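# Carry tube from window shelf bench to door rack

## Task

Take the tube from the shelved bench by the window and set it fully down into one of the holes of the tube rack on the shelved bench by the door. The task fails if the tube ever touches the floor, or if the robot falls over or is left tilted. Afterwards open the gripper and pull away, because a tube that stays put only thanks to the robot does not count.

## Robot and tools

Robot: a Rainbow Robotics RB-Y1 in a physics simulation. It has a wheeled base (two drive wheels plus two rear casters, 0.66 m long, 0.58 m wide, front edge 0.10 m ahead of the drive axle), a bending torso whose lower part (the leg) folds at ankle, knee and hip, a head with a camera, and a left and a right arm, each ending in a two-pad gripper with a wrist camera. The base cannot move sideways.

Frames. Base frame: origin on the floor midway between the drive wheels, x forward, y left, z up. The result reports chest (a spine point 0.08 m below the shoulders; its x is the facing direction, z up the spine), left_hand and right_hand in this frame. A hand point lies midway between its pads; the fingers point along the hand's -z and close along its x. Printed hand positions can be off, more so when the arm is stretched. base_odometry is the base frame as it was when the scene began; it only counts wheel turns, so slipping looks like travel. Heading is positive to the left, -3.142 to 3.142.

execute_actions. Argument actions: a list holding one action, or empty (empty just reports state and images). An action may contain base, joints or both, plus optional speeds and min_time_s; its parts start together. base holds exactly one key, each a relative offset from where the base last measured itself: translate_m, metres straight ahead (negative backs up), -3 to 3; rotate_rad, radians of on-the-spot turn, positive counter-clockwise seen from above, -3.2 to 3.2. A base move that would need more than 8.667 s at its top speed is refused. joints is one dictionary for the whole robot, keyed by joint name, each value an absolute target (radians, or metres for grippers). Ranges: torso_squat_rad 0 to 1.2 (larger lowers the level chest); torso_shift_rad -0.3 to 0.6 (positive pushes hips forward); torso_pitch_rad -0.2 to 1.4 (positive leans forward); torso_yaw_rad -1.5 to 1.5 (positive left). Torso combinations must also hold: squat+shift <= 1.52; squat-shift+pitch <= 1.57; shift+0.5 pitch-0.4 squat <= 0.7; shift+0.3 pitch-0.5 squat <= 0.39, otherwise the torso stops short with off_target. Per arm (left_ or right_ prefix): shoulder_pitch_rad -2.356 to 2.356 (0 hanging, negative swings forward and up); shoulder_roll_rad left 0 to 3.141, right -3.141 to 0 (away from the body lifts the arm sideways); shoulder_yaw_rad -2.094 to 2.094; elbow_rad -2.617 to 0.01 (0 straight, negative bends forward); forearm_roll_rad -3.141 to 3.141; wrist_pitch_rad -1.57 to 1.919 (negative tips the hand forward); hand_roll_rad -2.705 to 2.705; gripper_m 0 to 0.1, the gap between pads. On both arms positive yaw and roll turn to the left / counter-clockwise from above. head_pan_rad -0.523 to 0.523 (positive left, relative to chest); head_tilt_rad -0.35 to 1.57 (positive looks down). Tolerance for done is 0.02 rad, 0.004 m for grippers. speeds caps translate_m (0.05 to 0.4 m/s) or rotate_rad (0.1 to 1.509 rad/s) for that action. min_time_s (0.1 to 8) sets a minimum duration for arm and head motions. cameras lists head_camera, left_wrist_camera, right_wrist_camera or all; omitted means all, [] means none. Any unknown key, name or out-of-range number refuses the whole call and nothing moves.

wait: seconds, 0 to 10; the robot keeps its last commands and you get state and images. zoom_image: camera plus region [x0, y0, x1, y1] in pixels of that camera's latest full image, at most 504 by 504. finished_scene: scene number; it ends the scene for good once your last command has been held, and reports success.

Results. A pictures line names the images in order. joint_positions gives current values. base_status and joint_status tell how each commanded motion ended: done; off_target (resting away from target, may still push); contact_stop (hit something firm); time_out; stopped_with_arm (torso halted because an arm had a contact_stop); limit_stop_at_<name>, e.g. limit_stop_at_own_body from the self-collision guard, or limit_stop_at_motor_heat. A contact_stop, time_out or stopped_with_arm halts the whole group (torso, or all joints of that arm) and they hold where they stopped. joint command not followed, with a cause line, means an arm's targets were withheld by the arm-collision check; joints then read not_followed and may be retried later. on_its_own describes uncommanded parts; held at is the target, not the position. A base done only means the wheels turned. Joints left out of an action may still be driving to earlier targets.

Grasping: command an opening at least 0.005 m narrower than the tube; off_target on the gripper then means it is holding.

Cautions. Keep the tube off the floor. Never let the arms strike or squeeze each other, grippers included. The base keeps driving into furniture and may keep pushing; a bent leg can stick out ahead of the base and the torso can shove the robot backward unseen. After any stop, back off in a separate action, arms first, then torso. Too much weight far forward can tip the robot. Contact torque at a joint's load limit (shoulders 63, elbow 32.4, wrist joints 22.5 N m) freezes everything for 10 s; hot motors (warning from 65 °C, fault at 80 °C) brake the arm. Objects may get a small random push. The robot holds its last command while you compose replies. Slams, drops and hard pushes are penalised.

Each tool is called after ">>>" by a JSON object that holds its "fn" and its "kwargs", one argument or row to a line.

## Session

>>> {"fn": "execute_actions", "kwargs": {
  "actions": [
    {"joints":{"head_tilt_rad":0.25}}
  ],
  "cameras": ["head_camera"]
}}

>>> {"fn": "execute_actions", "kwargs": {
  "actions": [
    {"base":{"rotate_rad":1.6}}
  ],
  "cameras": ["head_camera"]
}}

>>> {"fn": "execute_actions", "kwargs": {
  "actions": [
    {"base":{"rotate_rad":1.6}}
  ],
  "cameras": ["head_camera"]
}}

>>> {"fn": "execute_actions", "kwargs": {
  "actions": [
    {"base":{"rotate_rad":1.6}}
  ],
  "cameras": ["head_camera"]
}}

Scene clock: 0.67 s.
base_odometry: x=+0.000 y=+0.000 heading=+0.000 (m, m, rad; odometry frame)
base_status: not commanded
joint_positions: torso_squat_rad=+0.350 torso_shift_rad=-0.001 torso_pitch_rad=-0.001 torso_yaw_rad=+0.000 left_shoulder_pitch_rad=+0.039 left_shoulder_roll_rad=+0.022 left_shoulder_yaw_rad=-0.007 left_elbow_rad=-0.149 left_forearm_roll_rad=-0.026 left_wrist_pitch_rad=-0.029 left_hand_roll_rad=+0.015 left_gripper_m=+0.099 right_shoulder_pitch_rad=+0.002 right_shoulder_roll_rad=-0.045 right_shoulder_yaw_rad=+0.002 right_elbow_rad=-0.251 right_forearm_roll_rad=+0.040 right_wrist_pitch_rad=-0.034 right_hand_roll_rad=-0.001 right_gripper_m=+0.100 head_pan_rad=+0.000 head_tilt_rad=+0.250
joint_status: all done
chest: x=-0.2291 y=-0.0007 z=+1.2474 quat_wxyz=(+1.000, +0.000, +0.000, +0.000) (m; base frame)
left_hand: x=-0.1777 y=+0.2371 z=+0.5648 quat_wxyz=(+0.997, +0.012, -0.071, -0.003) (m; base frame)
right_hand: x=-0.1006 y=-0.2533 z=+0.5748 quat_wxyz=(+0.989, -0.024, -0.141, +0.023) (m; base frame)
pictures: head_camera
Images, in order (width x height): head_camera 896x504.

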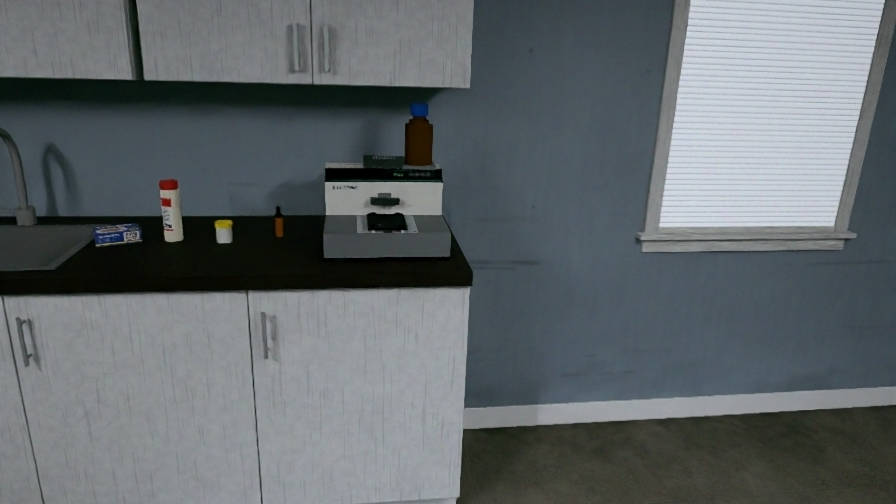

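Scene clock: 4.70 s.
base_odometry: x=+0.000 y=+0.000 heading=+1.599 (m, m, rad; odometry frame)
base_status: done
joint_positions: torso_squat_rad=+0.350 torso_shift_rad=-0.001 torso_pitch_rad=-0.001 torso_yaw_rad=+0.000 left_shoulder_pitch_rad=+0.039 left_shoulder_roll_rad=+0.022 left_shoulder_yaw_rad=-0.007 left_elbow_rad=-0.149 left_forearm_roll_rad=-0.026 left_wrist_pitch_rad=-0.029 left_hand_roll_rad=+0.015 left_gripper_m=+0.099 right_shoulder_pitch_rad=+0.002 right_shoulder_roll_rad=-0.045 right_shoulder_yaw_rad=+0.002 right_elbow_rad=-0.251 right_forearm_roll_rad=+0.040 right_wrist_pitch_rad=-0.034 right_hand_roll_rad=-0.001 right_gripper_m=+0.100 head_pan_rad=+0.000 head_tilt_rad=+0.250
joint_status: not commanded
chest: x=-0.2291 y=-0.0007 z=+1.2474 quat_wxyz=(+1.000, +0.001, +0.000, +0.000) (m; base frame)
left_hand: x=-0.1777 y=+0.2371 z=+0.5648 quat_wxyz=(+0.997, +0.012, -0.071, -0.003) (m; base frame)
right_hand: x=-0.1006 y=-0.2533 z=+0.5748 quat_wxyz=(+0.989, -0.024, -0.141, +0.023) (m; base frame)
pictures: head_camera
Images, in order (width x height): head_camera 896x504.

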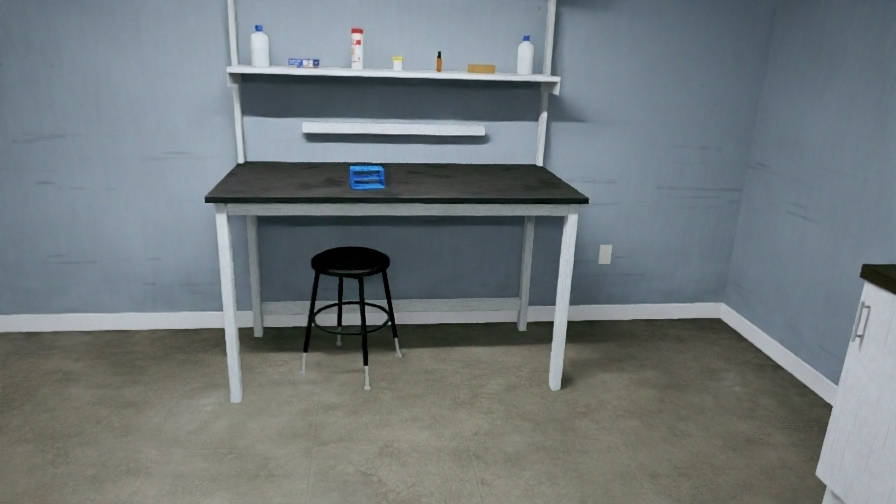

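Scene clock: 8.73 s.
base_odometry: x=+0.000 y=+0.000 heading=-3.085 (m, m, rad; odometry frame)
base_status: done
joint_positions: torso_squat_rad=+0.350 torso_shift_rad=-0.001 torso_pitch_rad=-0.001 torso_yaw_rad=+0.000 left_shoulder_pitch_rad=+0.039 left_shoulder_roll_rad=+0.022 left_shoulder_yaw_rad=-0.007 left_elbow_rad=-0.149 left_forearm_roll_rad=-0.026 left_wrist_pitch_rad=-0.029 left_hand_roll_rad=+0.015 left_gripper_m=+0.099 right_shoulder_pitch_rad=+0.002 right_shoulder_roll_rad=-0.045 right_shoulder_yaw_rad=+0.002 right_elbow_rad=-0.251 right_forearm_roll_rad=+0.040 right_wrist_pitch_rad=-0.034 right_hand_roll_rad=-0.001 right_gripper_m=+0.100 head_pan_rad=+0.000 head_tilt_rad=+0.250
joint_status: not commanded
chest: x=-0.2291 y=-0.0007 z=+1.2474 quat_wxyz=(+1.000, +0.001, +0.000, +0.000) (m; base frame)
left_hand: x=-0.1777 y=+0.2371 z=+0.5648 quat_wxyz=(+0.997, +0.012, -0.071, -0.003) (m; base frame)
right_hand: x=-0.1006 y=-0.2533 z=+0.5748 quat_wxyz=(+0.989, -0.024, -0.141, +0.023) (m; base frame)
pictures: head_camera
Images, in order (width x height): head_camera 896x504.

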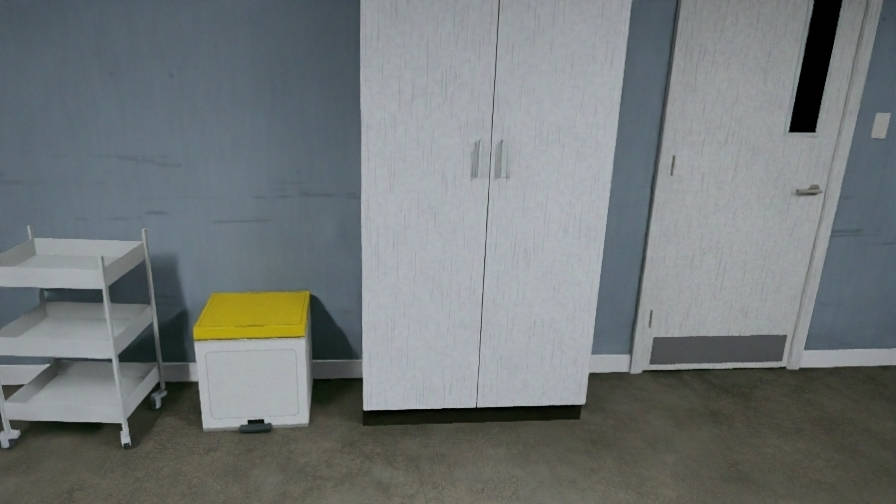

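Scene clock: 12.77 s.
base_odometry: x=+0.000 y=+0.000 heading=-1.485 (m, m, rad; odometry frame)
base_status: done
joint_positions: torso_squat_rad=+0.350 torso_shift_rad=-0.001 torso_pitch_rad=-0.001 torso_yaw_rad=+0.000 left_shoulder_pitch_rad=+0.039 left_shoulder_roll_rad=+0.022 left_shoulder_yaw_rad=-0.007 left_elbow_rad=-0.149 left_forearm_roll_rad=-0.026 left_wrist_pitch_rad=-0.029 left_hand_roll_rad=+0.015 left_gripper_m=+0.099 right_shoulder_pitch_rad=+0.002 right_shoulder_roll_rad=-0.045 right_shoulder_yaw_rad=+0.002 right_elbow_rad=-0.251 right_forearm_roll_rad=+0.040 right_wrist_pitch_rad=-0.034 right_hand_roll_rad=-0.001 right_gripper_m=+0.100 head_pan_rad=+0.000 head_tilt_rad=+0.250
joint_status: not commanded
chest: x=-0.2291 y=-0.0007 z=+1.2474 quat_wxyz=(+1.000, +0.001, +0.000, +0.000) (m; base frame)
left_hand: x=-0.1777 y=+0.2371 z=+0.5648 quat_wxyz=(+0.997, +0.012, -0.071, -0.003) (m; base frame)
right_hand: x=-0.1006 y=-0.2534 z=+0.5748 quat_wxyz=(+0.989, -0.024, -0.141, +0.023) (m; base frame)
pictures: head_camera
Images, in order (width x height): head_camera 896x504.

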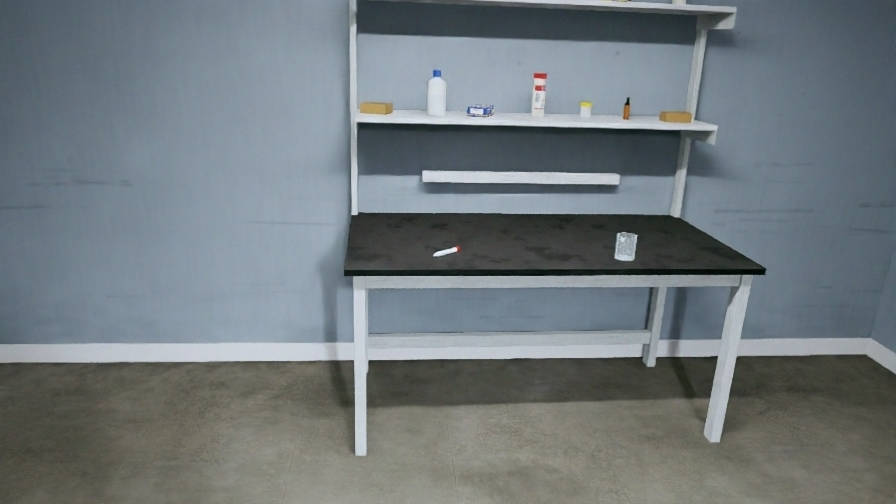

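>>> {"fn": "execute_actions", "kwargs": {
  "actions": [
    {"base":{"rotate_rad":-0.1}}
  ],
  "cameras": []
}}

>>> {"fn": "execute_actions", "kwargs": {
  "actions": [
    {"base":{"translate_m":1.85},"joints":{"head_tilt_rad":0.8,"left_shoulder_pitch_rad":-1.08,"left_shoulder_roll_rad":0.25,"left_elbow_rad":-0.4,"left_forearm_roll_rad":0.3,"left_wrist_pitch_rad":1.48,"left_hand_roll_rad":0.6}}
  ],
  "cameras": ["head_camera","left_wrist_camera"]
}}

Scene clock: 19.73 s.
base_odometry: x=+0.000 y=-0.001 heading=-1.584 (m, m, rad; odometry frame)
base_status: done
joint_positions: torso_squat_rad=+0.350 torso_shift_rad=-0.001 torso_pitch_rad=-0.001 torso_yaw_rad=+0.000 left_shoulder_pitch_rad=+0.039 left_shoulder_roll_rad=+0.022 left_shoulder_yaw_rad=-0.007 left_elbow_rad=-0.149 left_forearm_roll_rad=-0.026 left_wrist_pitch_rad=-0.029 left_hand_roll_rad=+0.015 left_gripper_m=+0.099 right_shoulder_pitch_rad=+0.002 right_shoulder_roll_rad=-0.045 right_shoulder_yaw_rad=+0.002 right_elbow_rad=-0.251 right_forearm_roll_rad=+0.040 right_wrist_pitch_rad=-0.034 right_hand_roll_rad=-0.001 right_gripper_m=+0.100 head_pan_rad=+0.000 head_tilt_rad=+0.250
joint_status: not commanded
chest: x=-0.2291 y=-0.0006 z=+1.2474 quat_wxyz=(+1.000, +0.000, +0.000, +0.000) (m; base frame)
left_hand: x=-0.1777 y=+0.2371 z=+0.5648 quat_wxyz=(+0.997, +0.012, -0.071, -0.003) (m; base frame)
right_hand: x=-0.1006 y=-0.2533 z=+0.5749 quat_wxyz=(+0.989, -0.024, -0.141, +0.023) (m; base frame)
pictures: none
No camera images: the call's "cameras" was empty. Leave "cameras" out to get every camera's image.

Scene clock: 25.77 s.
base_odometry: x=-0.023 y=-1.850 heading=-1.583 (m, m, rad; odometry frame)
base_status: done
joint_positions: torso_squat_rad=+0.350 torso_shift_rad=-0.001 torso_pitch_rad=-0.001 torso_yaw_rad=+0.000 left_shoulder_pitch_rad=-1.080 left_shoulder_roll_rad=+0.250 left_shoulder_yaw_rad=-0.007 left_elbow_rad=-0.400 left_forearm_roll_rad=+0.300 left_wrist_pitch_rad=+1.480 left_hand_roll_rad=+0.600 left_gripper_m=+0.099 right_shoulder_pitch_rad=+0.002 right_shoulder_roll_rad=-0.045 right_shoulder_yaw_rad=+0.002 right_elbow_rad=-0.251 right_forearm_roll_rad=+0.040 right_wrist_pitch_rad=-0.034 right_hand_roll_rad=-0.001 right_gripper_m=+0.100 head_pan_rad=+0.000 head_tilt_rad=+0.800
joint_status: all done
chest: x=-0.2291 y=-0.0007 z=+1.2474 quat_wxyz=(+1.000, +0.001, +0.000, +0.000) (m; base frame)
left_hand: x=+0.2736 y=+0.2258 z=+0.9335 quat_wxyz=(+0.964, +0.009, +0.009, +0.267) (m; base frame)
right_hand: x=-0.1005 y=-0.2533 z=+0.5748 quat_wxyz=(+0.989, -0.024, -0.141, +0.023) (m; base frame)
pictures: head_camera, left_wrist_camera
Images, in order (width x height): head_camera 896x504, left_wrist_camera 644x364.

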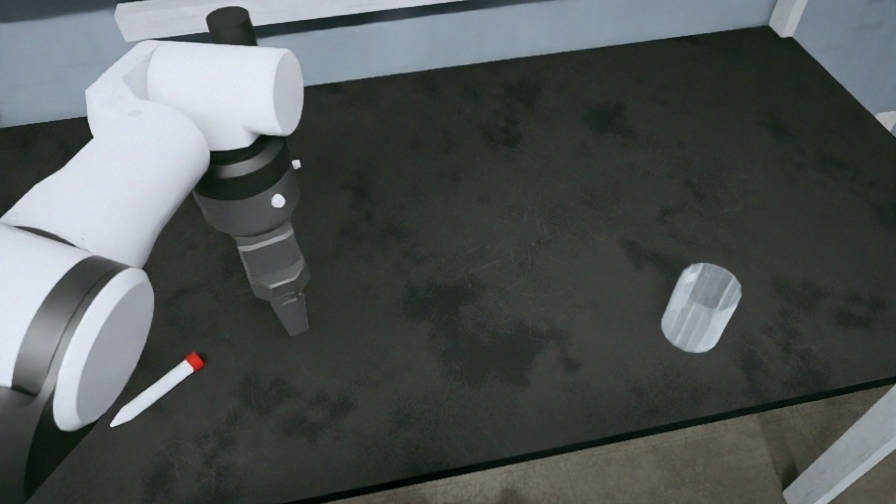

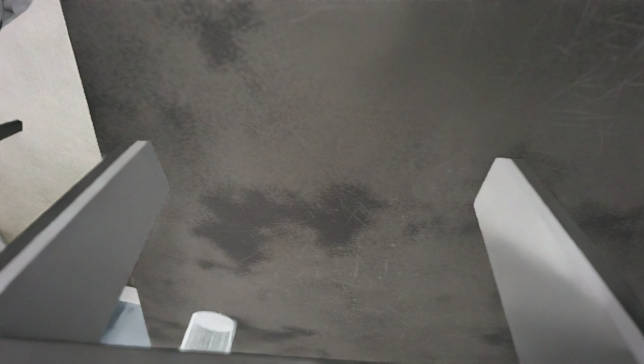

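Tube further left; rotate left.

>>> {"fn": "execute_actions", "kwargs": {
  "actions": [
    {"base":{"rotate_rad":0.35},"joints":{"left_hand_roll_rad":0.5,"torso_squat_rad":0.5}}
  ],
  "cameras": ["head_camera","left_wrist_camera"]
}}

Scene clock: 30.90 s.
base_odometry: x=-0.023 y=-1.850 heading=-1.233 (m, m, rad; odometry frame)
base_status: done
joint_positions: torso_squat_rad=+0.500 torso_shift_rad=-0.001 torso_pitch_rad=-0.001 torso_yaw_rad=+0.000 left_shoulder_pitch_rad=-1.080 left_shoulder_roll_rad=+0.250 left_shoulder_yaw_rad=-0.007 left_elbow_rad=-0.400 left_forearm_roll_rad=+0.300 left_wrist_pitch_rad=+1.480 left_hand_roll_rad=+0.500 left_gripper_m=+0.099 right_shoulder_pitch_rad=+0.002 right_shoulder_roll_rad=-0.045 right_shoulder_yaw_rad=+0.002 right_elbow_rad=-0.251 right_forearm_roll_rad=+0.040 right_wrist_pitch_rad=-0.034 right_hand_roll_rad=-0.001 right_gripper_m=+0.100 head_pan_rad=+0.000 head_tilt_rad=+0.800
joint_status: all done
chest: x=-0.2291 y=-0.0007 z=+1.2042 quat_wxyz=(+1.000, +0.001, +0.000, +0.000) (m; base frame)
left_hand: x=+0.2736 y=+0.2259 z=+0.8904 quat_wxyz=(+0.976, +0.008, +0.010, +0.218) (m; base frame)
right_hand: x=-0.1005 y=-0.2533 z=+0.5317 quat_wxyz=(+0.989, -0.024, -0.141, +0.023) (m; base frame)
pictures: head_camera, left_wrist_camera
Images, in order (width x height): head_camera 896x504, left_wrist_camera 644x364.

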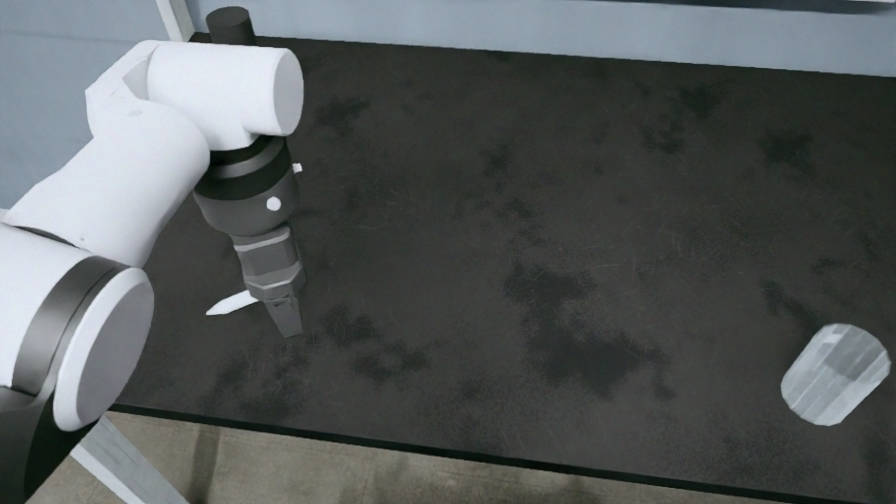

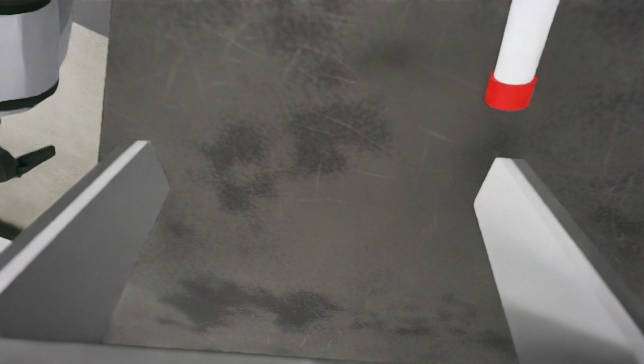

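>>> {"fn": "execute_actions", "kwargs": {
  "actions": [
    {"base":{"rotate_rad":0.15},"joints":{"left_hand_roll_rad":0.2}}
  ],
  "cameras": []
}}

>>> {"fn": "execute_actions", "kwargs": {
  "actions": [
    {"base":{"translate_m":0.08},"joints":{"torso_squat_rad":0.6}}
  ],
  "cameras": ["left_wrist_camera"]
}}

Scene clock: 35.67 s.
base_odometry: x=-0.023 y=-1.850 heading=-1.084 (m, m, rad; odometry frame)
base_status: done
joint_positions: torso_squat_rad=+0.500 torso_shift_rad=-0.001 torso_pitch_rad=-0.001 torso_yaw_rad=+0.000 left_shoulder_pitch_rad=-1.080 left_shoulder_roll_rad=+0.250 left_shoulder_yaw_rad=-0.007 left_elbow_rad=-0.400 left_forearm_roll_rad=+0.300 left_wrist_pitch_rad=+1.480 left_hand_roll_rad=+0.200 left_gripper_m=+0.099 right_shoulder_pitch_rad=+0.002 right_shoulder_roll_rad=-0.045 right_shoulder_yaw_rad=+0.002 right_elbow_rad=-0.251 right_forearm_roll_rad=+0.040 right_wrist_pitch_rad=-0.034 right_hand_roll_rad=-0.001 right_gripper_m=+0.100 head_pan_rad=+0.000 head_tilt_rad=+0.800
joint_status: all done
chest: x=-0.2291 y=-0.0006 z=+1.2042 quat_wxyz=(+1.000, +0.001, +0.000, +0.000) (m; base frame)
left_hand: x=+0.2736 y=+0.2259 z=+0.8904 quat_wxyz=(+0.997, +0.007, +0.011, +0.070) (m; base frame)
right_hand: x=-0.1005 y=-0.2533 z=+0.5317 quat_wxyz=(+0.989, -0.024, -0.141, +0.023) (m; base frame)
pictures: none
No camera images: the call's "cameras" was empty. Leave "cameras" out to get every camera's image.

Scene clock: 36.93 s.
base_odometry: x=+0.014 y=-1.921 heading=-1.083 (m, m, rad; odometry frame)
base_status: done
joint_positions: torso_squat_rad=+0.600 torso_shift_rad=-0.001 torso_pitch_rad=-0.001 torso_yaw_rad=+0.000 left_shoulder_pitch_rad=-1.080 left_shoulder_roll_rad=+0.250 left_shoulder_yaw_rad=-0.007 left_elbow_rad=-0.400 left_forearm_roll_rad=+0.300 left_wrist_pitch_rad=+1.480 left_hand_roll_rad=+0.200 left_gripper_m=+0.099 right_shoulder_pitch_rad=+0.002 right_shoulder_roll_rad=-0.045 right_shoulder_yaw_rad=+0.002 right_elbow_rad=-0.251 right_forearm_roll_rad=+0.040 right_wrist_pitch_rad=-0.034 right_hand_roll_rad=-0.001 right_gripper_m=+0.100 head_pan_rad=+0.000 head_tilt_rad=+0.800
joint_status: all done
chest: x=-0.2289 y=-0.0006 z=+1.1677 quat_wxyz=(+1.000, +0.000, +0.000, +0.000) (m; base frame)
left_hand: x=+0.2737 y=+0.2259 z=+0.8537 quat_wxyz=(+0.997, +0.007, +0.011, +0.070) (m; base frame)
right_hand: x=-0.1004 y=-0.2533 z=+0.4951 quat_wxyz=(+0.989, -0.024, -0.141, +0.023) (m; base frame)
pictures: left_wrist_camera
Images, in order (width x height): left_wrist_camera 644x364.

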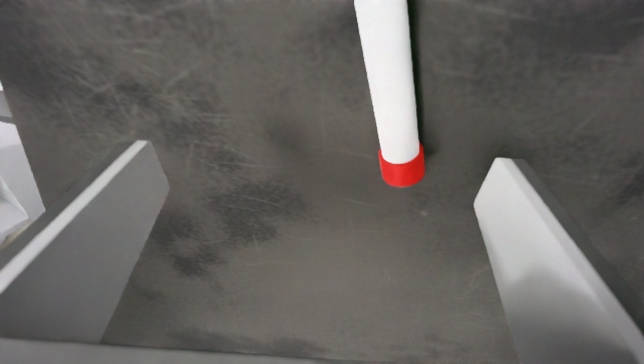

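>>> {"fn": "execute_actions", "kwargs": {
  "actions": [
    {"base":{"rotate_rad":0.1}}
  ],
  "cameras": []
}}

>>> {"fn": "execute_actions", "kwargs": {
  "actions": [
    {"base":{"translate_m":0.03},"joints":{"torso_squat_rad":0.73}}
  ],
  "cameras": ["left_wrist_camera"]
}}

>>> {"fn": "execute_actions", "kwargs": {
  "actions": [
    {"joints":{"left_gripper_m":0.005}}
  ],
  "cameras": ["left_wrist_camera"]
}}

Scene clock: 42.10 s.
base_odometry: x=+0.014 y=-1.921 heading=-0.984 (m, m, rad; odometry frame)
base_status: done
joint_positions: torso_squat_rad=+0.600 torso_shift_rad=-0.001 torso_pitch_rad=-0.001 torso_yaw_rad=+0.000 left_shoulder_pitch_rad=-1.080 left_shoulder_roll_rad=+0.250 left_shoulder_yaw_rad=-0.007 left_elbow_rad=-0.400 left_forearm_roll_rad=+0.300 left_wrist_pitch_rad=+1.480 left_hand_roll_rad=+0.200 left_gripper_m=+0.099 right_shoulder_pitch_rad=+0.002 right_shoulder_roll_rad=-0.045 right_shoulder_yaw_rad=+0.002 right_elbow_rad=-0.251 right_forearm_roll_rad=+0.040 right_wrist_pitch_rad=-0.034 right_hand_roll_rad=-0.001 right_gripper_m=+0.100 head_pan_rad=+0.000 head_tilt_rad=+0.800
joint_status: not commanded
chest: x=-0.2290 y=-0.0007 z=+1.1677 quat_wxyz=(+1.000, +0.001, +0.000, +0.000) (m; base frame)
left_hand: x=+0.2737 y=+0.2259 z=+0.8537 quat_wxyz=(+0.997, +0.007, +0.011, +0.070) (m; base frame)
right_hand: x=-0.1005 y=-0.2533 z=+0.4951 quat_wxyz=(+0.989, -0.024, -0.141, +0.023) (m; base frame)
pictures: none
No camera images: the call's "cameras" was empty. Leave "cameras" out to get every camera's image.

Scene clock: 43.33 s.
base_odometry: x=+0.031 y=-1.946 heading=-0.983 (m, m, rad; odometry frame)
base_status: done
joint_positions: torso_squat_rad=+0.730 torso_shift_rad=-0.001 torso_pitch_rad=-0.001 torso_yaw_rad=+0.000 left_shoulder_pitch_rad=-1.080 left_shoulder_roll_rad=+0.250 left_shoulder_yaw_rad=-0.007 left_elbow_rad=-0.400 left_forearm_roll_rad=+0.300 left_wrist_pitch_rad=+1.480 left_hand_roll_rad=+0.200 left_gripper_m=+0.099 right_shoulder_pitch_rad=+0.002 right_shoulder_roll_rad=-0.045 right_shoulder_yaw_rad=+0.002 right_elbow_rad=-0.251 right_forearm_roll_rad=+0.040 right_wrist_pitch_rad=-0.034 right_hand_roll_rad=-0.001 right_gripper_m=+0.100 head_pan_rad=+0.000 head_tilt_rad=+0.800
joint_status: all done
chest: x=-0.2290 y=-0.0006 z=+1.1115 quat_wxyz=(+1.000, +0.001, +0.000, +0.000) (m; base frame)
left_hand: x=+0.2737 y=+0.2260 z=+0.7976 quat_wxyz=(+0.997, +0.007, +0.011, +0.070) (m; base frame)
right_hand: x=-0.1003 y=-0.2533 z=+0.4390 quat_wxyz=(+0.989, -0.024, -0.141, +0.023) (m; base frame)
pictures: left_wrist_camera
Images, in order (width x height): left_wrist_camera 644x364.

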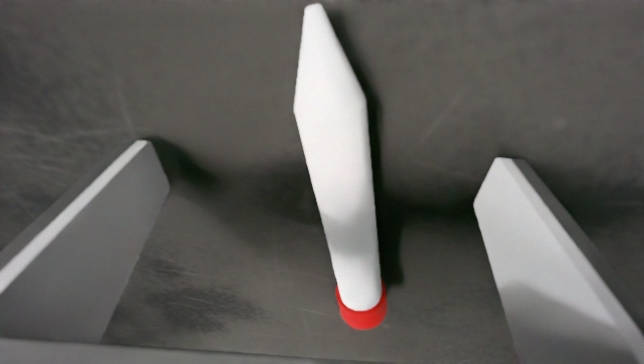

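Scene clock: 44.77 s.
base_odometry: x=+0.031 y=-1.946 heading=-0.983 (m, m, rad; odometry frame)
base_status: not commanded
joint_positions: torso_squat_rad=+0.730 torso_shift_rad=-0.001 torso_pitch_rad=-0.001 torso_yaw_rad=+0.000 left_shoulder_pitch_rad=-1.080 left_shoulder_roll_rad=+0.250 left_shoulder_yaw_rad=-0.007 left_elbow_rad=-0.400 left_forearm_roll_rad=+0.300 left_wrist_pitch_rad=+1.480 left_hand_roll_rad=+0.200 left_gripper_m=+0.015 right_shoulder_pitch_rad=+0.002 right_shoulder_roll_rad=-0.045 right_shoulder_yaw_rad=+0.002 right_elbow_rad=-0.251 right_forearm_roll_rad=+0.040 right_wrist_pitch_rad=-0.034 right_hand_roll_rad=-0.001 right_gripper_m=+0.100 head_pan_rad=+0.000 head_tilt_rad=+0.800
joint_status: left_gripper_m off_target (ended at +0.015, target +0.005)
chest: x=-0.2290 y=-0.0006 z=+1.1115 quat_wxyz=(+1.000, +0.001, +0.000, +0.000) (m; base frame)
left_hand: x=+0.2737 y=+0.2260 z=+0.7976 quat_wxyz=(+0.997, +0.007, +0.011, +0.070) (m; base frame)
right_hand: x=-0.1003 y=-0.2533 z=+0.4390 quat_wxyz=(+0.989, -0.024, -0.141, +0.023) (m; base frame)
pictures: left_wrist_camera
Images, in order (width x height): left_wrist_camera 644x364.

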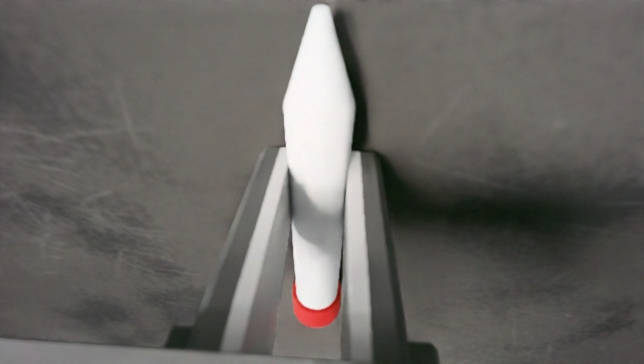

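>>> {"fn": "execute_actions", "kwargs": {
  "actions": [
    {"base":{"translate_m":-0.4},"joints":{"torso_squat_rad":0.2}}
  ],
  "cameras": []
}}

>>> {"fn": "execute_actions", "kwargs": {
  "actions": [
    {"base":{"rotate_rad":2.6},"joints":{"left_hand_roll_rad":1.6,"left_wrist_pitch_rad":-0.09,"head_tilt_rad":0.3}}
  ],
  "cameras": []
}}

>>> {"fn": "execute_actions", "kwargs": {
  "actions": [
    {"base":{"translate_m":3.0}}
  ],
  "cameras": ["head_camera"]
}}

Scene clock: 50.97 s.
base_odometry: x=-0.191 y=-1.613 heading=-0.981 (m, m, rad; odometry frame)
base_status: done
joint_positions: torso_squat_rad=+0.200 torso_shift_rad=-0.001 torso_pitch_rad=-0.001 torso_yaw_rad=+0.000 left_shoulder_pitch_rad=-1.080 left_shoulder_roll_rad=+0.250 left_shoulder_yaw_rad=-0.007 left_elbow_rad=-0.400 left_forearm_roll_rad=+0.300 left_wrist_pitch_rad=+1.480 left_hand_roll_rad=+0.200 left_gripper_m=+0.015 right_shoulder_pitch_rad=+0.002 right_shoulder_roll_rad=-0.045 right_shoulder_yaw_rad=+0.002 right_elbow_rad=-0.251 right_forearm_roll_rad=+0.040 right_wrist_pitch_rad=-0.034 right_hand_roll_rad=-0.001 right_gripper_m=+0.100 head_pan_rad=+0.000 head_tilt_rad=+0.800
joint_status: all done
chest: x=-0.2291 y=-0.0007 z=+1.2760 quat_wxyz=(+1.000, +0.000, +0.000, +0.000) (m; base frame)
left_hand: x=+0.2735 y=+0.2259 z=+0.9620 quat_wxyz=(+0.997, +0.007, +0.011, +0.070) (m; base frame)
right_hand: x=-0.1007 y=-0.2534 z=+0.6034 quat_wxyz=(+0.989, -0.024, -0.141, +0.023) (m; base frame)
pictures: none
No camera images: the call's "cameras" was empty. Leave "cameras" out to get every camera's image.

Scene clock: 55.87 s.
base_odometry: x=-0.191 y=-1.613 heading=+1.618 (m, m, rad; odometry frame)
base_status: done
joint_positions: torso_squat_rad=+0.200 torso_shift_rad=-0.001 torso_pitch_rad=-0.001 torso_yaw_rad=+0.000 left_shoulder_pitch_rad=-1.080 left_shoulder_roll_rad=+0.250 left_shoulder_yaw_rad=-0.007 left_elbow_rad=-0.400 left_forearm_roll_rad=+0.300 left_wrist_pitch_rad=-0.090 left_hand_roll_rad=+1.600 left_gripper_m=+0.015 right_shoulder_pitch_rad=+0.002 right_shoulder_roll_rad=-0.045 right_shoulder_yaw_rad=+0.002 right_elbow_rad=-0.251 right_forearm_roll_rad=+0.040 right_wrist_pitch_rad=-0.034 right_hand_roll_rad=-0.001 right_gripper_m=+0.100 head_pan_rad=+0.000 head_tilt_rad=+0.300
joint_status: all done
chest: x=-0.2292 y=-0.0007 z=+1.2760 quat_wxyz=(+1.000, +0.000, +0.000, +0.000) (m; base frame)
left_hand: x=+0.5089 y=+0.2095 z=+1.1869 quat_wxyz=(+0.516, -0.513, -0.474, +0.496) (m; base frame)
right_hand: x=-0.1007 y=-0.2534 z=+0.6034 quat_wxyz=(+0.989, -0.024, -0.141, +0.023) (m; base frame)
pictures: none
No camera images: the call's "cameras" was empty. Leave "cameras" out to get every camera's image.

Scene clock: 64.83 s.
base_odometry: x=-0.335 y=+1.384 heading=+1.619 (m, m, rad; odometry frame)
base_status: done
joint_positions: torso_squat_rad=+0.200 torso_shift_rad=-0.001 torso_pitch_rad=-0.001 torso_yaw_rad=+0.000 left_shoulder_pitch_rad=-1.080 left_shoulder_roll_rad=+0.250 left_shoulder_yaw_rad=-0.007 left_elbow_rad=-0.400 left_forearm_roll_rad=+0.300 left_wrist_pitch_rad=-0.090 left_hand_roll_rad=+1.600 left_gripper_m=+0.015 right_shoulder_pitch_rad=+0.002 right_shoulder_roll_rad=-0.045 right_shoulder_yaw_rad=+0.002 right_elbow_rad=-0.251 right_forearm_roll_rad=+0.040 right_wrist_pitch_rad=-0.034 right_hand_roll_rad=-0.001 right_gripper_m=+0.100 head_pan_rad=+0.000 head_tilt_rad=+0.300
joint_status: not commanded
chest: x=-0.2291 y=-0.0007 z=+1.2760 quat_wxyz=(+1.000, +0.000, +0.000, +0.000) (m; base frame)
left_hand: x=+0.5090 y=+0.2095 z=+1.1868 quat_wxyz=(+0.516, -0.513, -0.474, +0.496) (m; base frame)
right_hand: x=-0.1006 y=-0.2534 z=+0.6034 quat_wxyz=(+0.989, -0.024, -0.141, +0.023) (m; base frame)
pictures: head_camera
Images, in order (width x height): head_camera 896x504.

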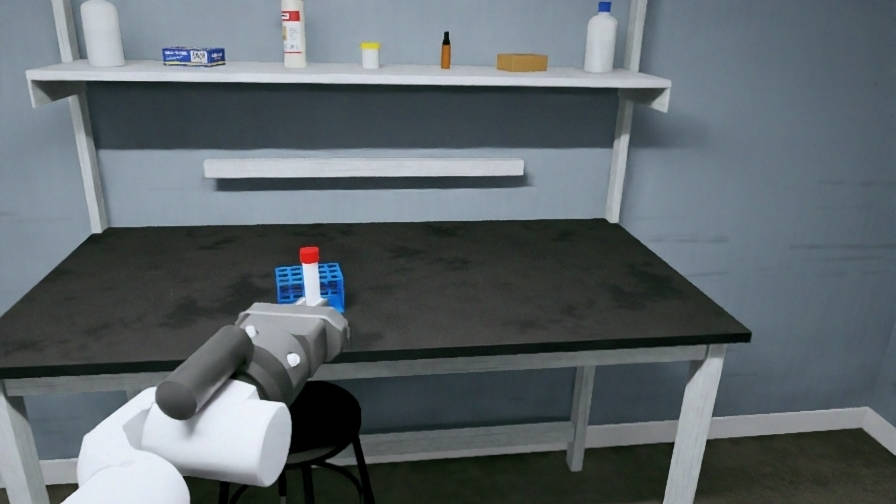

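>>> {"fn": "execute_actions", "kwargs": {
  "actions": [
    {"base":{"rotate_rad":0.08}}
  ],
  "cameras": []
}}

>>> {"fn": "execute_actions", "kwargs": {
  "actions": [
    {"base":{"translate_m":0.4},"joints":{"torso_squat_rad":0.45,"head_tilt_rad":0.5}}
  ],
  "cameras": ["head_camera","left_wrist_camera"]
}}

Scene clock: 69.23 s.
base_odometry: x=-0.335 y=+1.384 heading=+1.698 (m, m, rad; odometry frame)
base_status: done
joint_positions: torso_squat_rad=+0.200 torso_shift_rad=-0.001 torso_pitch_rad=-0.001 torso_yaw_rad=+0.000 left_shoulder_pitch_rad=-1.080 left_shoulder_roll_rad=+0.250 left_shoulder_yaw_rad=-0.007 left_elbow_rad=-0.400 left_forearm_roll_rad=+0.300 left_wrist_pitch_rad=-0.090 left_hand_roll_rad=+1.600 left_gripper_m=+0.015 right_shoulder_pitch_rad=+0.002 right_shoulder_roll_rad=-0.045 right_shoulder_yaw_rad=+0.002 right_elbow_rad=-0.251 right_forearm_roll_rad=+0.040 right_wrist_pitch_rad=-0.034 right_hand_roll_rad=-0.001 right_gripper_m=+0.100 head_pan_rad=+0.000 head_tilt_rad=+0.300
joint_status: not commanded
chest: x=-0.2291 y=-0.0007 z=+1.2760 quat_wxyz=(+1.000, +0.000, +0.000, +0.000) (m; base frame)
left_hand: x=+0.5089 y=+0.2095 z=+1.1869 quat_wxyz=(+0.516, -0.513, -0.474, +0.496) (m; base frame)
right_hand: x=-0.1006 y=-0.2534 z=+0.6034 quat_wxyz=(+0.989, -0.024, -0.141, +0.023) (m; base frame)
pictures: none
No camera images: the call's "cameras" was empty. Leave "cameras" out to get every camera's image.

Scene clock: 71.77 s.
base_odometry: x=-0.386 y=+1.781 heading=+1.698 (m, m, rad; odometry frame)
base_status: done
joint_positions: torso_squat_rad=+0.450 torso_shift_rad=-0.001 torso_pitch_rad=-0.001 torso_yaw_rad=+0.000 left_shoulder_pitch_rad=-1.080 left_shoulder_roll_rad=+0.250 left_shoulder_yaw_rad=-0.007 left_elbow_rad=-0.400 left_forearm_roll_rad=+0.300 left_wrist_pitch_rad=-0.090 left_hand_roll_rad=+1.600 left_gripper_m=+0.015 right_shoulder_pitch_rad=+0.002 right_shoulder_roll_rad=-0.045 right_shoulder_yaw_rad=+0.002 right_elbow_rad=-0.251 right_forearm_roll_rad=+0.040 right_wrist_pitch_rad=-0.034 right_hand_roll_rad=-0.001 right_gripper_m=+0.100 head_pan_rad=+0.000 head_tilt_rad=+0.500
joint_status: all done
chest: x=-0.2290 y=-0.0007 z=+1.2202 quat_wxyz=(+1.000, +0.000, +0.000, +0.000) (m; base frame)
left_hand: x=+0.5090 y=+0.2095 z=+1.1311 quat_wxyz=(+0.516, -0.513, -0.474, +0.496) (m; base frame)
right_hand: x=-0.1005 y=-0.2533 z=+0.5477 quat_wxyz=(+0.989, -0.024, -0.141, +0.023) (m; base frame)
pictures: head_camera, left_wrist_camera
Images, in order (width x height): head_camera 896x504, left_wrist_camera 644x364.

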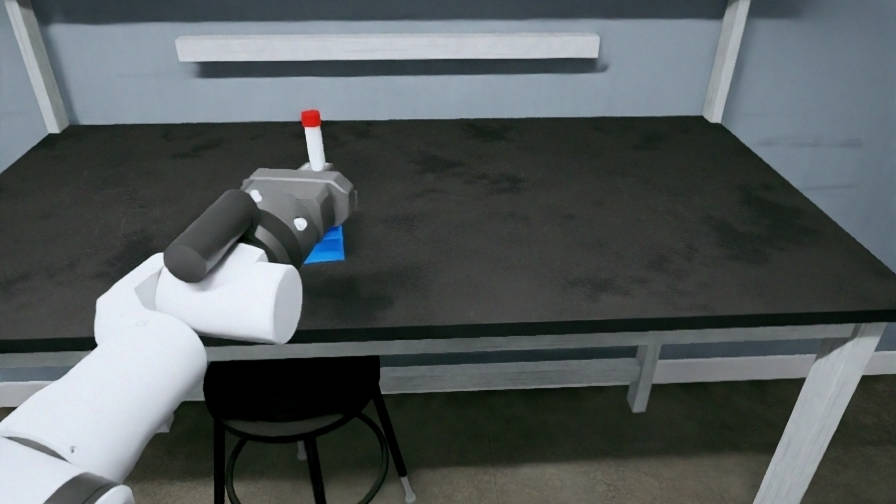

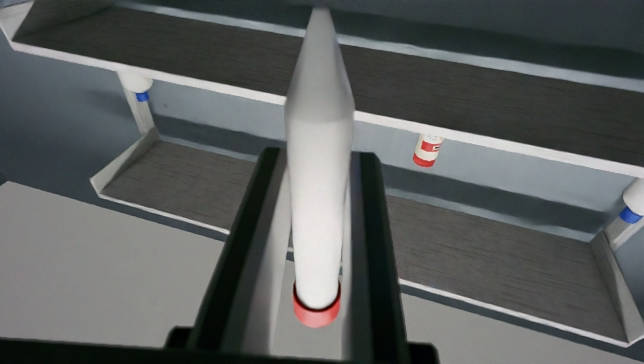

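>>> {"fn": "execute_actions", "kwargs": {
  "actions": [
    {"joints":{"torso_squat_rad":0.6}}
  ],
  "cameras": ["head_camera","left_wrist_camera"]
}}

Scene clock: 74.93 s.
base_odometry: x=-0.386 y=+1.781 heading=+1.698 (m, m, rad; odometry frame)
base_status: not commanded
joint_positions: torso_squat_rad=+0.600 torso_shift_rad=-0.001 torso_pitch_rad=-0.001 torso_yaw_rad=+0.000 left_shoulder_pitch_rad=-1.080 left_shoulder_roll_rad=+0.250 left_shoulder_yaw_rad=-0.007 left_elbow_rad=-0.400 left_forearm_roll_rad=+0.300 left_wrist_pitch_rad=-0.090 left_hand_roll_rad=+1.600 left_gripper_m=+0.015 right_shoulder_pitch_rad=+0.002 right_shoulder_roll_rad=-0.045 right_shoulder_yaw_rad=+0.002 right_elbow_rad=-0.251 right_forearm_roll_rad=+0.040 right_wrist_pitch_rad=-0.034 right_hand_roll_rad=-0.001 right_gripper_m=+0.100 head_pan_rad=+0.000 head_tilt_rad=+0.500
joint_status: all done
chest: x=-0.2290 y=-0.0006 z=+1.1676 quat_wxyz=(+1.000, +0.000, +0.000, +0.000) (m; base frame)
left_hand: x=+0.5090 y=+0.2096 z=+1.0786 quat_wxyz=(+0.516, -0.513, -0.474, +0.496) (m; base frame)
right_hand: x=-0.1004 y=-0.2533 z=+0.4951 quat_wxyz=(+0.989, -0.024, -0.141, +0.023) (m; base frame)
pictures: head_camera, left_wrist_camera
Images, in order (width x height): head_camera 896x504, left_wrist_camera 644x364.

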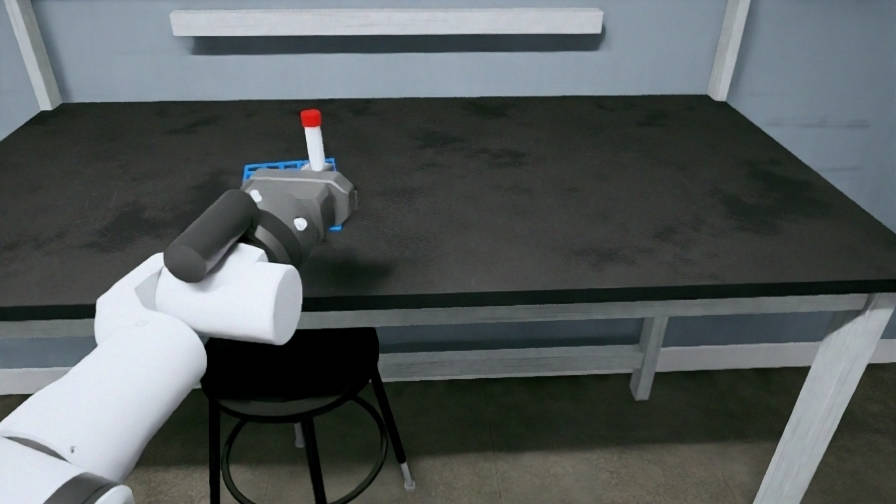

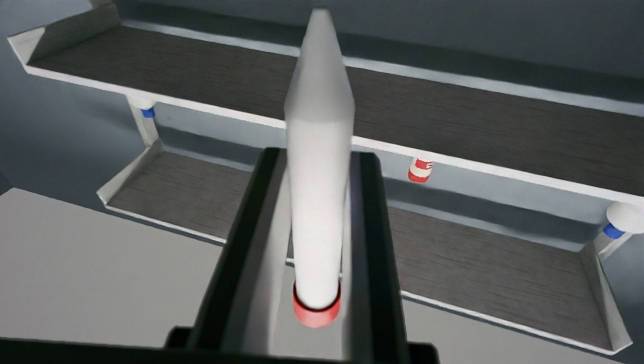

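Rack still ahead and left.

>>> {"fn": "execute_actions", "kwargs": {
  "actions": [
    {"base":{"rotate_rad":0.07},"joints":{"torso_squat_rad":0.4}}
  ],
  "cameras": []
}}

>>> {"fn": "execute_actions", "kwargs": {
  "actions": [
    {"base":{"translate_m":0.13}}
  ],
  "cameras": []
}}

>>> {"fn": "execute_actions", "kwargs": {
  "actions": [
    {"joints":{"torso_squat_rad":0.58}}
  ],
  "cameras": ["head_camera","left_wrist_camera"]
}}

Scene clock: 80.60 s.
base_odometry: x=-0.386 y=+1.781 heading=+1.767 (m, m, rad; odometry frame)
base_status: done
joint_positions: torso_squat_rad=+0.400 torso_shift_rad=-0.001 torso_pitch_rad=-0.001 torso_yaw_rad=+0.000 left_shoulder_pitch_rad=-1.080 left_shoulder_roll_rad=+0.250 left_shoulder_yaw_rad=-0.007 left_elbow_rad=-0.400 left_forearm_roll_rad=+0.300 left_wrist_pitch_rad=-0.090 left_hand_roll_rad=+1.600 left_gripper_m=+0.015 right_shoulder_pitch_rad=+0.002 right_shoulder_roll_rad=-0.045 right_shoulder_yaw_rad=+0.002 right_elbow_rad=-0.251 right_forearm_roll_rad=+0.040 right_wrist_pitch_rad=-0.034 right_hand_roll_rad=-0.001 right_gripper_m=+0.100 head_pan_rad=+0.000 head_tilt_rad=+0.500
joint_status: all done
chest: x=-0.2290 y=-0.0007 z=+1.2347 quat_wxyz=(+1.000, +0.000, +0.000, +0.000) (m; base frame)
left_hand: x=+0.5090 y=+0.2095 z=+1.1455 quat_wxyz=(+0.516, -0.513, -0.474, +0.496) (m; base frame)
right_hand: x=-0.1005 y=-0.2533 z=+0.5621 quat_wxyz=(+0.989, -0.024, -0.141, +0.023) (m; base frame)
pictures: none
No camera images: the call's "cameras" was empty. Leave "cameras" out to get every camera's image.

Scene clock: 82.47 s.
base_odometry: x=-0.411 y=+1.909 heading=+1.768 (m, m, rad; odometry frame)
base_status: done
joint_positions: torso_squat_rad=+0.400 torso_shift_rad=-0.001 torso_pitch_rad=-0.001 torso_yaw_rad=+0.000 left_shoulder_pitch_rad=-1.080 left_shoulder_roll_rad=+0.250 left_shoulder_yaw_rad=-0.007 left_elbow_rad=-0.400 left_forearm_roll_rad=+0.300 left_wrist_pitch_rad=-0.090 left_hand_roll_rad=+1.600 left_gripper_m=+0.015 right_shoulder_pitch_rad=+0.002 right_shoulder_roll_rad=-0.045 right_shoulder_yaw_rad=+0.002 right_elbow_rad=-0.251 right_forearm_roll_rad=+0.040 right_wrist_pitch_rad=-0.034 right_hand_roll_rad=-0.001 right_gripper_m=+0.100 head_pan_rad=+0.000 head_tilt_rad=+0.500
joint_status: not commanded
chest: x=-0.2291 y=-0.0007 z=+1.2347 quat_wxyz=(+1.000, +0.000, +0.000, +0.000) (m; base frame)
left_hand: x=+0.5090 y=+0.2095 z=+1.1456 quat_wxyz=(+0.516, -0.513, -0.474, +0.496) (m; base frame)
right_hand: x=-0.1005 y=-0.2533 z=+0.5621 quat_wxyz=(+0.989, -0.024, -0.141, +0.023) (m; base frame)
pictures: none
No camera images: the call's "cameras" was empty. Leave "cameras" out to get every camera's image.

Scene clock: 83.87 s.
base_odometry: x=-0.411 y=+1.909 heading=+1.768 (m, m, rad; odometry frame)
base_status: not commanded
joint_positions: torso_squat_rad=+0.580 torso_shift_rad=-0.001 torso_pitch_rad=-0.001 torso_yaw_rad=+0.000 left_shoulder_pitch_rad=-1.080 left_shoulder_roll_rad=+0.250 left_shoulder_yaw_rad=-0.007 left_elbow_rad=-0.400 left_forearm_roll_rad=+0.300 left_wrist_pitch_rad=-0.090 left_hand_roll_rad=+1.600 left_gripper_m=+0.015 right_shoulder_pitch_rad=+0.002 right_shoulder_roll_rad=-0.045 right_shoulder_yaw_rad=+0.002 right_elbow_rad=-0.251 right_forearm_roll_rad=+0.040 right_wrist_pitch_rad=-0.034 right_hand_roll_rad=-0.001 right_gripper_m=+0.100 head_pan_rad=+0.000 head_tilt_rad=+0.500
joint_status: all done
chest: x=-0.2290 y=-0.0006 z=+1.1754 quat_wxyz=(+1.000, +0.000, +0.000, +0.000) (m; base frame)
left_hand: x=+0.5090 y=+0.2096 z=+1.0864 quat_wxyz=(+0.516, -0.513, -0.474, +0.496) (m; base frame)
right_hand: x=-0.1004 y=-0.2533 z=+0.5029 quat_wxyz=(+0.989, -0.024, -0.141, +0.023) (m; base frame)
pictures: head_camera, left_wrist_camera
Images, in order (width x height): head_camera 896x504, left_wrist_camera 644x364.

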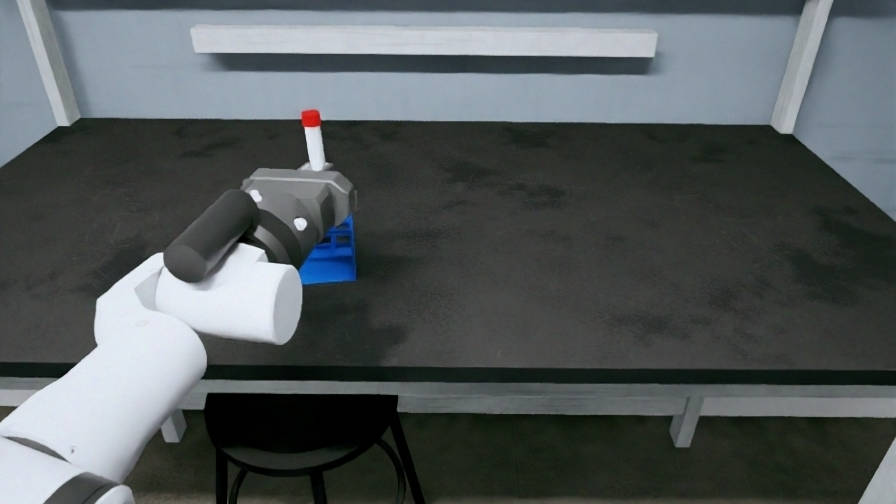

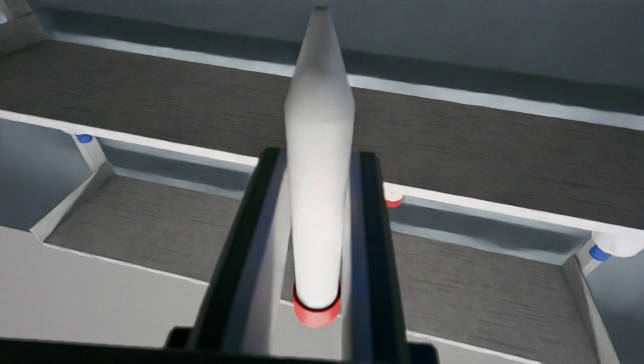

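>>> {"fn": "execute_actions", "kwargs": {
  "actions": [
    {"joints":{"torso_squat_rad":0.68}}
  ],
  "cameras": ["left_wrist_camera"]
}}

Scene clock: 87.07 s.
base_odometry: x=-0.411 y=+1.909 heading=+1.768 (m, m, rad; odometry frame)
base_status: not commanded
joint_positions: torso_squat_rad=+0.680 torso_shift_rad=-0.001 torso_pitch_rad=-0.001 torso_yaw_rad=+0.000 left_shoulder_pitch_rad=-1.080 left_shoulder_roll_rad=+0.250 left_shoulder_yaw_rad=-0.007 left_elbow_rad=-0.400 left_forearm_roll_rad=+0.300 left_wrist_pitch_rad=-0.090 left_hand_roll_rad=+1.600 left_gripper_m=+0.015 right_shoulder_pitch_rad=+0.002 right_shoulder_roll_rad=-0.045 right_shoulder_yaw_rad=+0.002 right_elbow_rad=-0.251 right_forearm_roll_rad=+0.040 right_wrist_pitch_rad=-0.034 right_hand_roll_rad=-0.001 right_gripper_m=+0.100 head_pan_rad=+0.000 head_tilt_rad=+0.500
joint_status: all done
chest: x=-0.2290 y=-0.0006 z=+1.1342 quat_wxyz=(+1.000, +0.000, +0.000, +0.000) (m; base frame)
left_hand: x=+0.5091 y=+0.2096 z=+1.0452 quat_wxyz=(+0.516, -0.513, -0.474, +0.496) (m; base frame)
right_hand: x=-0.1003 y=-0.2533 z=+0.4617 quat_wxyz=(+0.989, -0.024, -0.141, +0.023) (m; base frame)
pictures: left_wrist_camera
Images, in order (width x height): left_wrist_camera 644x364.

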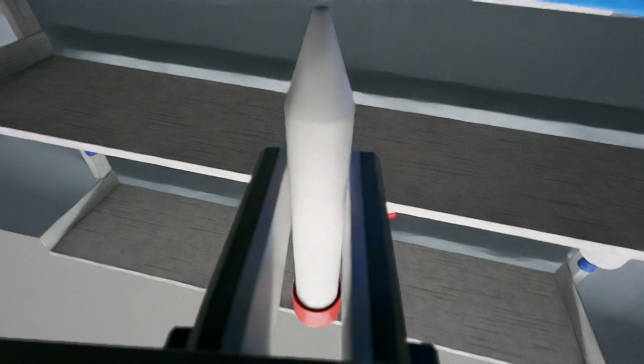

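Rack is left, as before.

>>> {"fn": "execute_actions", "kwargs": {
  "actions": [
    {"joints":{"torso_squat_rad":0.5}}
  ],
  "cameras": []
}}

>>> {"fn": "execute_actions", "kwargs": {
  "actions": [
    {"base":{"rotate_rad":0.1}}
  ],
  "cameras": []
}}

>>> {"fn": "execute_actions", "kwargs": {
  "actions": [
    {"joints":{"torso_squat_rad":0.72}}
  ],
  "cameras": ["left_wrist_camera"]
}}

Scene clock: 92.03 s.
base_odometry: x=-0.411 y=+1.909 heading=+1.768 (m, m, rad; odometry frame)
base_status: not commanded
joint_positions: torso_squat_rad=+0.500 torso_shift_rad=-0.001 torso_pitch_rad=-0.001 torso_yaw_rad=+0.000 left_shoulder_pitch_rad=-1.080 left_shoulder_roll_rad=+0.250 left_shoulder_yaw_rad=-0.007 left_elbow_rad=-0.400 left_forearm_roll_rad=+0.300 left_wrist_pitch_rad=-0.090 left_hand_roll_rad=+1.600 left_gripper_m=+0.015 right_shoulder_pitch_rad=+0.002 right_shoulder_roll_rad=-0.045 right_shoulder_yaw_rad=+0.002 right_elbow_rad=-0.251 right_forearm_roll_rad=+0.040 right_wrist_pitch_rad=-0.034 right_hand_roll_rad=-0.001 right_gripper_m=+0.100 head_pan_rad=+0.000 head_tilt_rad=+0.500
joint_status: all done
chest: x=-0.2290 y=-0.0006 z=+1.2042 quat_wxyz=(+1.000, +0.000, +0.000, +0.000) (m; base frame)
left_hand: x=+0.5091 y=+0.2096 z=+1.1151 quat_wxyz=(+0.516, -0.513, -0.474, +0.496) (m; base frame)
right_hand: x=-0.1005 y=-0.2533 z=+0.5317 quat_wxyz=(+0.989, -0.024, -0.141, +0.023) (m; base frame)
pictures: none
No camera images: the call's "cameras" was empty. Leave "cameras" out to get every camera's image.

Scene clock: 93.30 s.
base_odometry: x=-0.412 y=+1.909 heading=+1.867 (m, m, rad; odometry frame)
base_status: done
joint_positions: torso_squat_rad=+0.500 torso_shift_rad=-0.001 torso_pitch_rad=-0.001 torso_yaw_rad=+0.000 left_shoulder_pitch_rad=-1.080 left_shoulder_roll_rad=+0.250 left_shoulder_yaw_rad=-0.007 left_elbow_rad=-0.400 left_forearm_roll_rad=+0.300 left_wrist_pitch_rad=-0.090 left_hand_roll_rad=+1.600 left_gripper_m=+0.015 right_shoulder_pitch_rad=+0.002 right_shoulder_roll_rad=-0.045 right_shoulder_yaw_rad=+0.002 right_elbow_rad=-0.251 right_forearm_roll_rad=+0.040 right_wrist_pitch_rad=-0.034 right_hand_roll_rad=-0.001 right_gripper_m=+0.100 head_pan_rad=+0.000 head_tilt_rad=+0.500
joint_status: not commanded
chest: x=-0.2290 y=-0.0007 z=+1.2042 quat_wxyz=(+1.000, +0.001, +0.000, +0.000) (m; base frame)
left_hand: x=+0.5091 y=+0.2095 z=+1.1151 quat_wxyz=(+0.516, -0.513, -0.474, +0.496) (m; base frame)
right_hand: x=-0.1005 y=-0.2533 z=+0.5317 quat_wxyz=(+0.989, -0.024, -0.141, +0.023) (m; base frame)
pictures: none
No camera images: the call's "cameras" was empty. Leave "cameras" out to get every camera's image.

Scene clock: 94.83 s.
base_odometry: x=-0.412 y=+1.909 heading=+1.867 (m, m, rad; odometry frame)
base_status: not commanded
joint_positions: torso_squat_rad=+0.720 torso_shift_rad=-0.001 torso_pitch_rad=-0.001 torso_yaw_rad=+0.000 left_shoulder_pitch_rad=-1.080 left_shoulder_roll_rad=+0.250 left_shoulder_yaw_rad=-0.007 left_elbow_rad=-0.400 left_forearm_roll_rad=+0.300 left_wrist_pitch_rad=-0.090 left_hand_roll_rad=+1.600 left_gripper_m=+0.015 right_shoulder_pitch_rad=+0.002 right_shoulder_roll_rad=-0.045 right_shoulder_yaw_rad=+0.002 right_elbow_rad=-0.251 right_forearm_roll_rad=+0.040 right_wrist_pitch_rad=-0.034 right_hand_roll_rad=-0.001 right_gripper_m=+0.100 head_pan_rad=+0.000 head_tilt_rad=+0.500
joint_status: all done
chest: x=-0.2290 y=-0.0006 z=+1.1162 quat_wxyz=(+1.000, +0.001, +0.000, +0.000) (m; base frame)
left_hand: x=+0.5091 y=+0.2096 z=+1.0272 quat_wxyz=(+0.516, -0.513, -0.474, +0.496) (m; base frame)
right_hand: x=-0.1003 y=-0.2533 z=+0.4436 quat_wxyz=(+0.989, -0.024, -0.141, +0.023) (m; base frame)
pictures: left_wrist_camera
Images, in order (width x height): left_wrist_camera 644x364.

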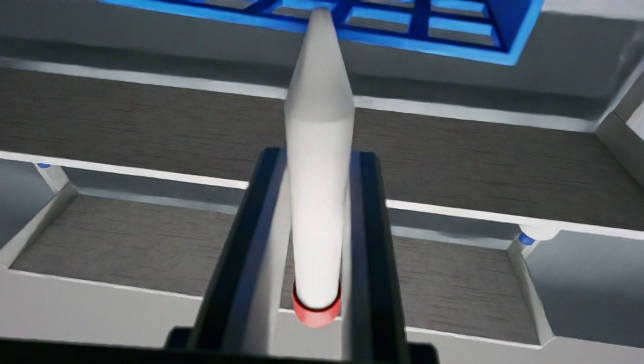

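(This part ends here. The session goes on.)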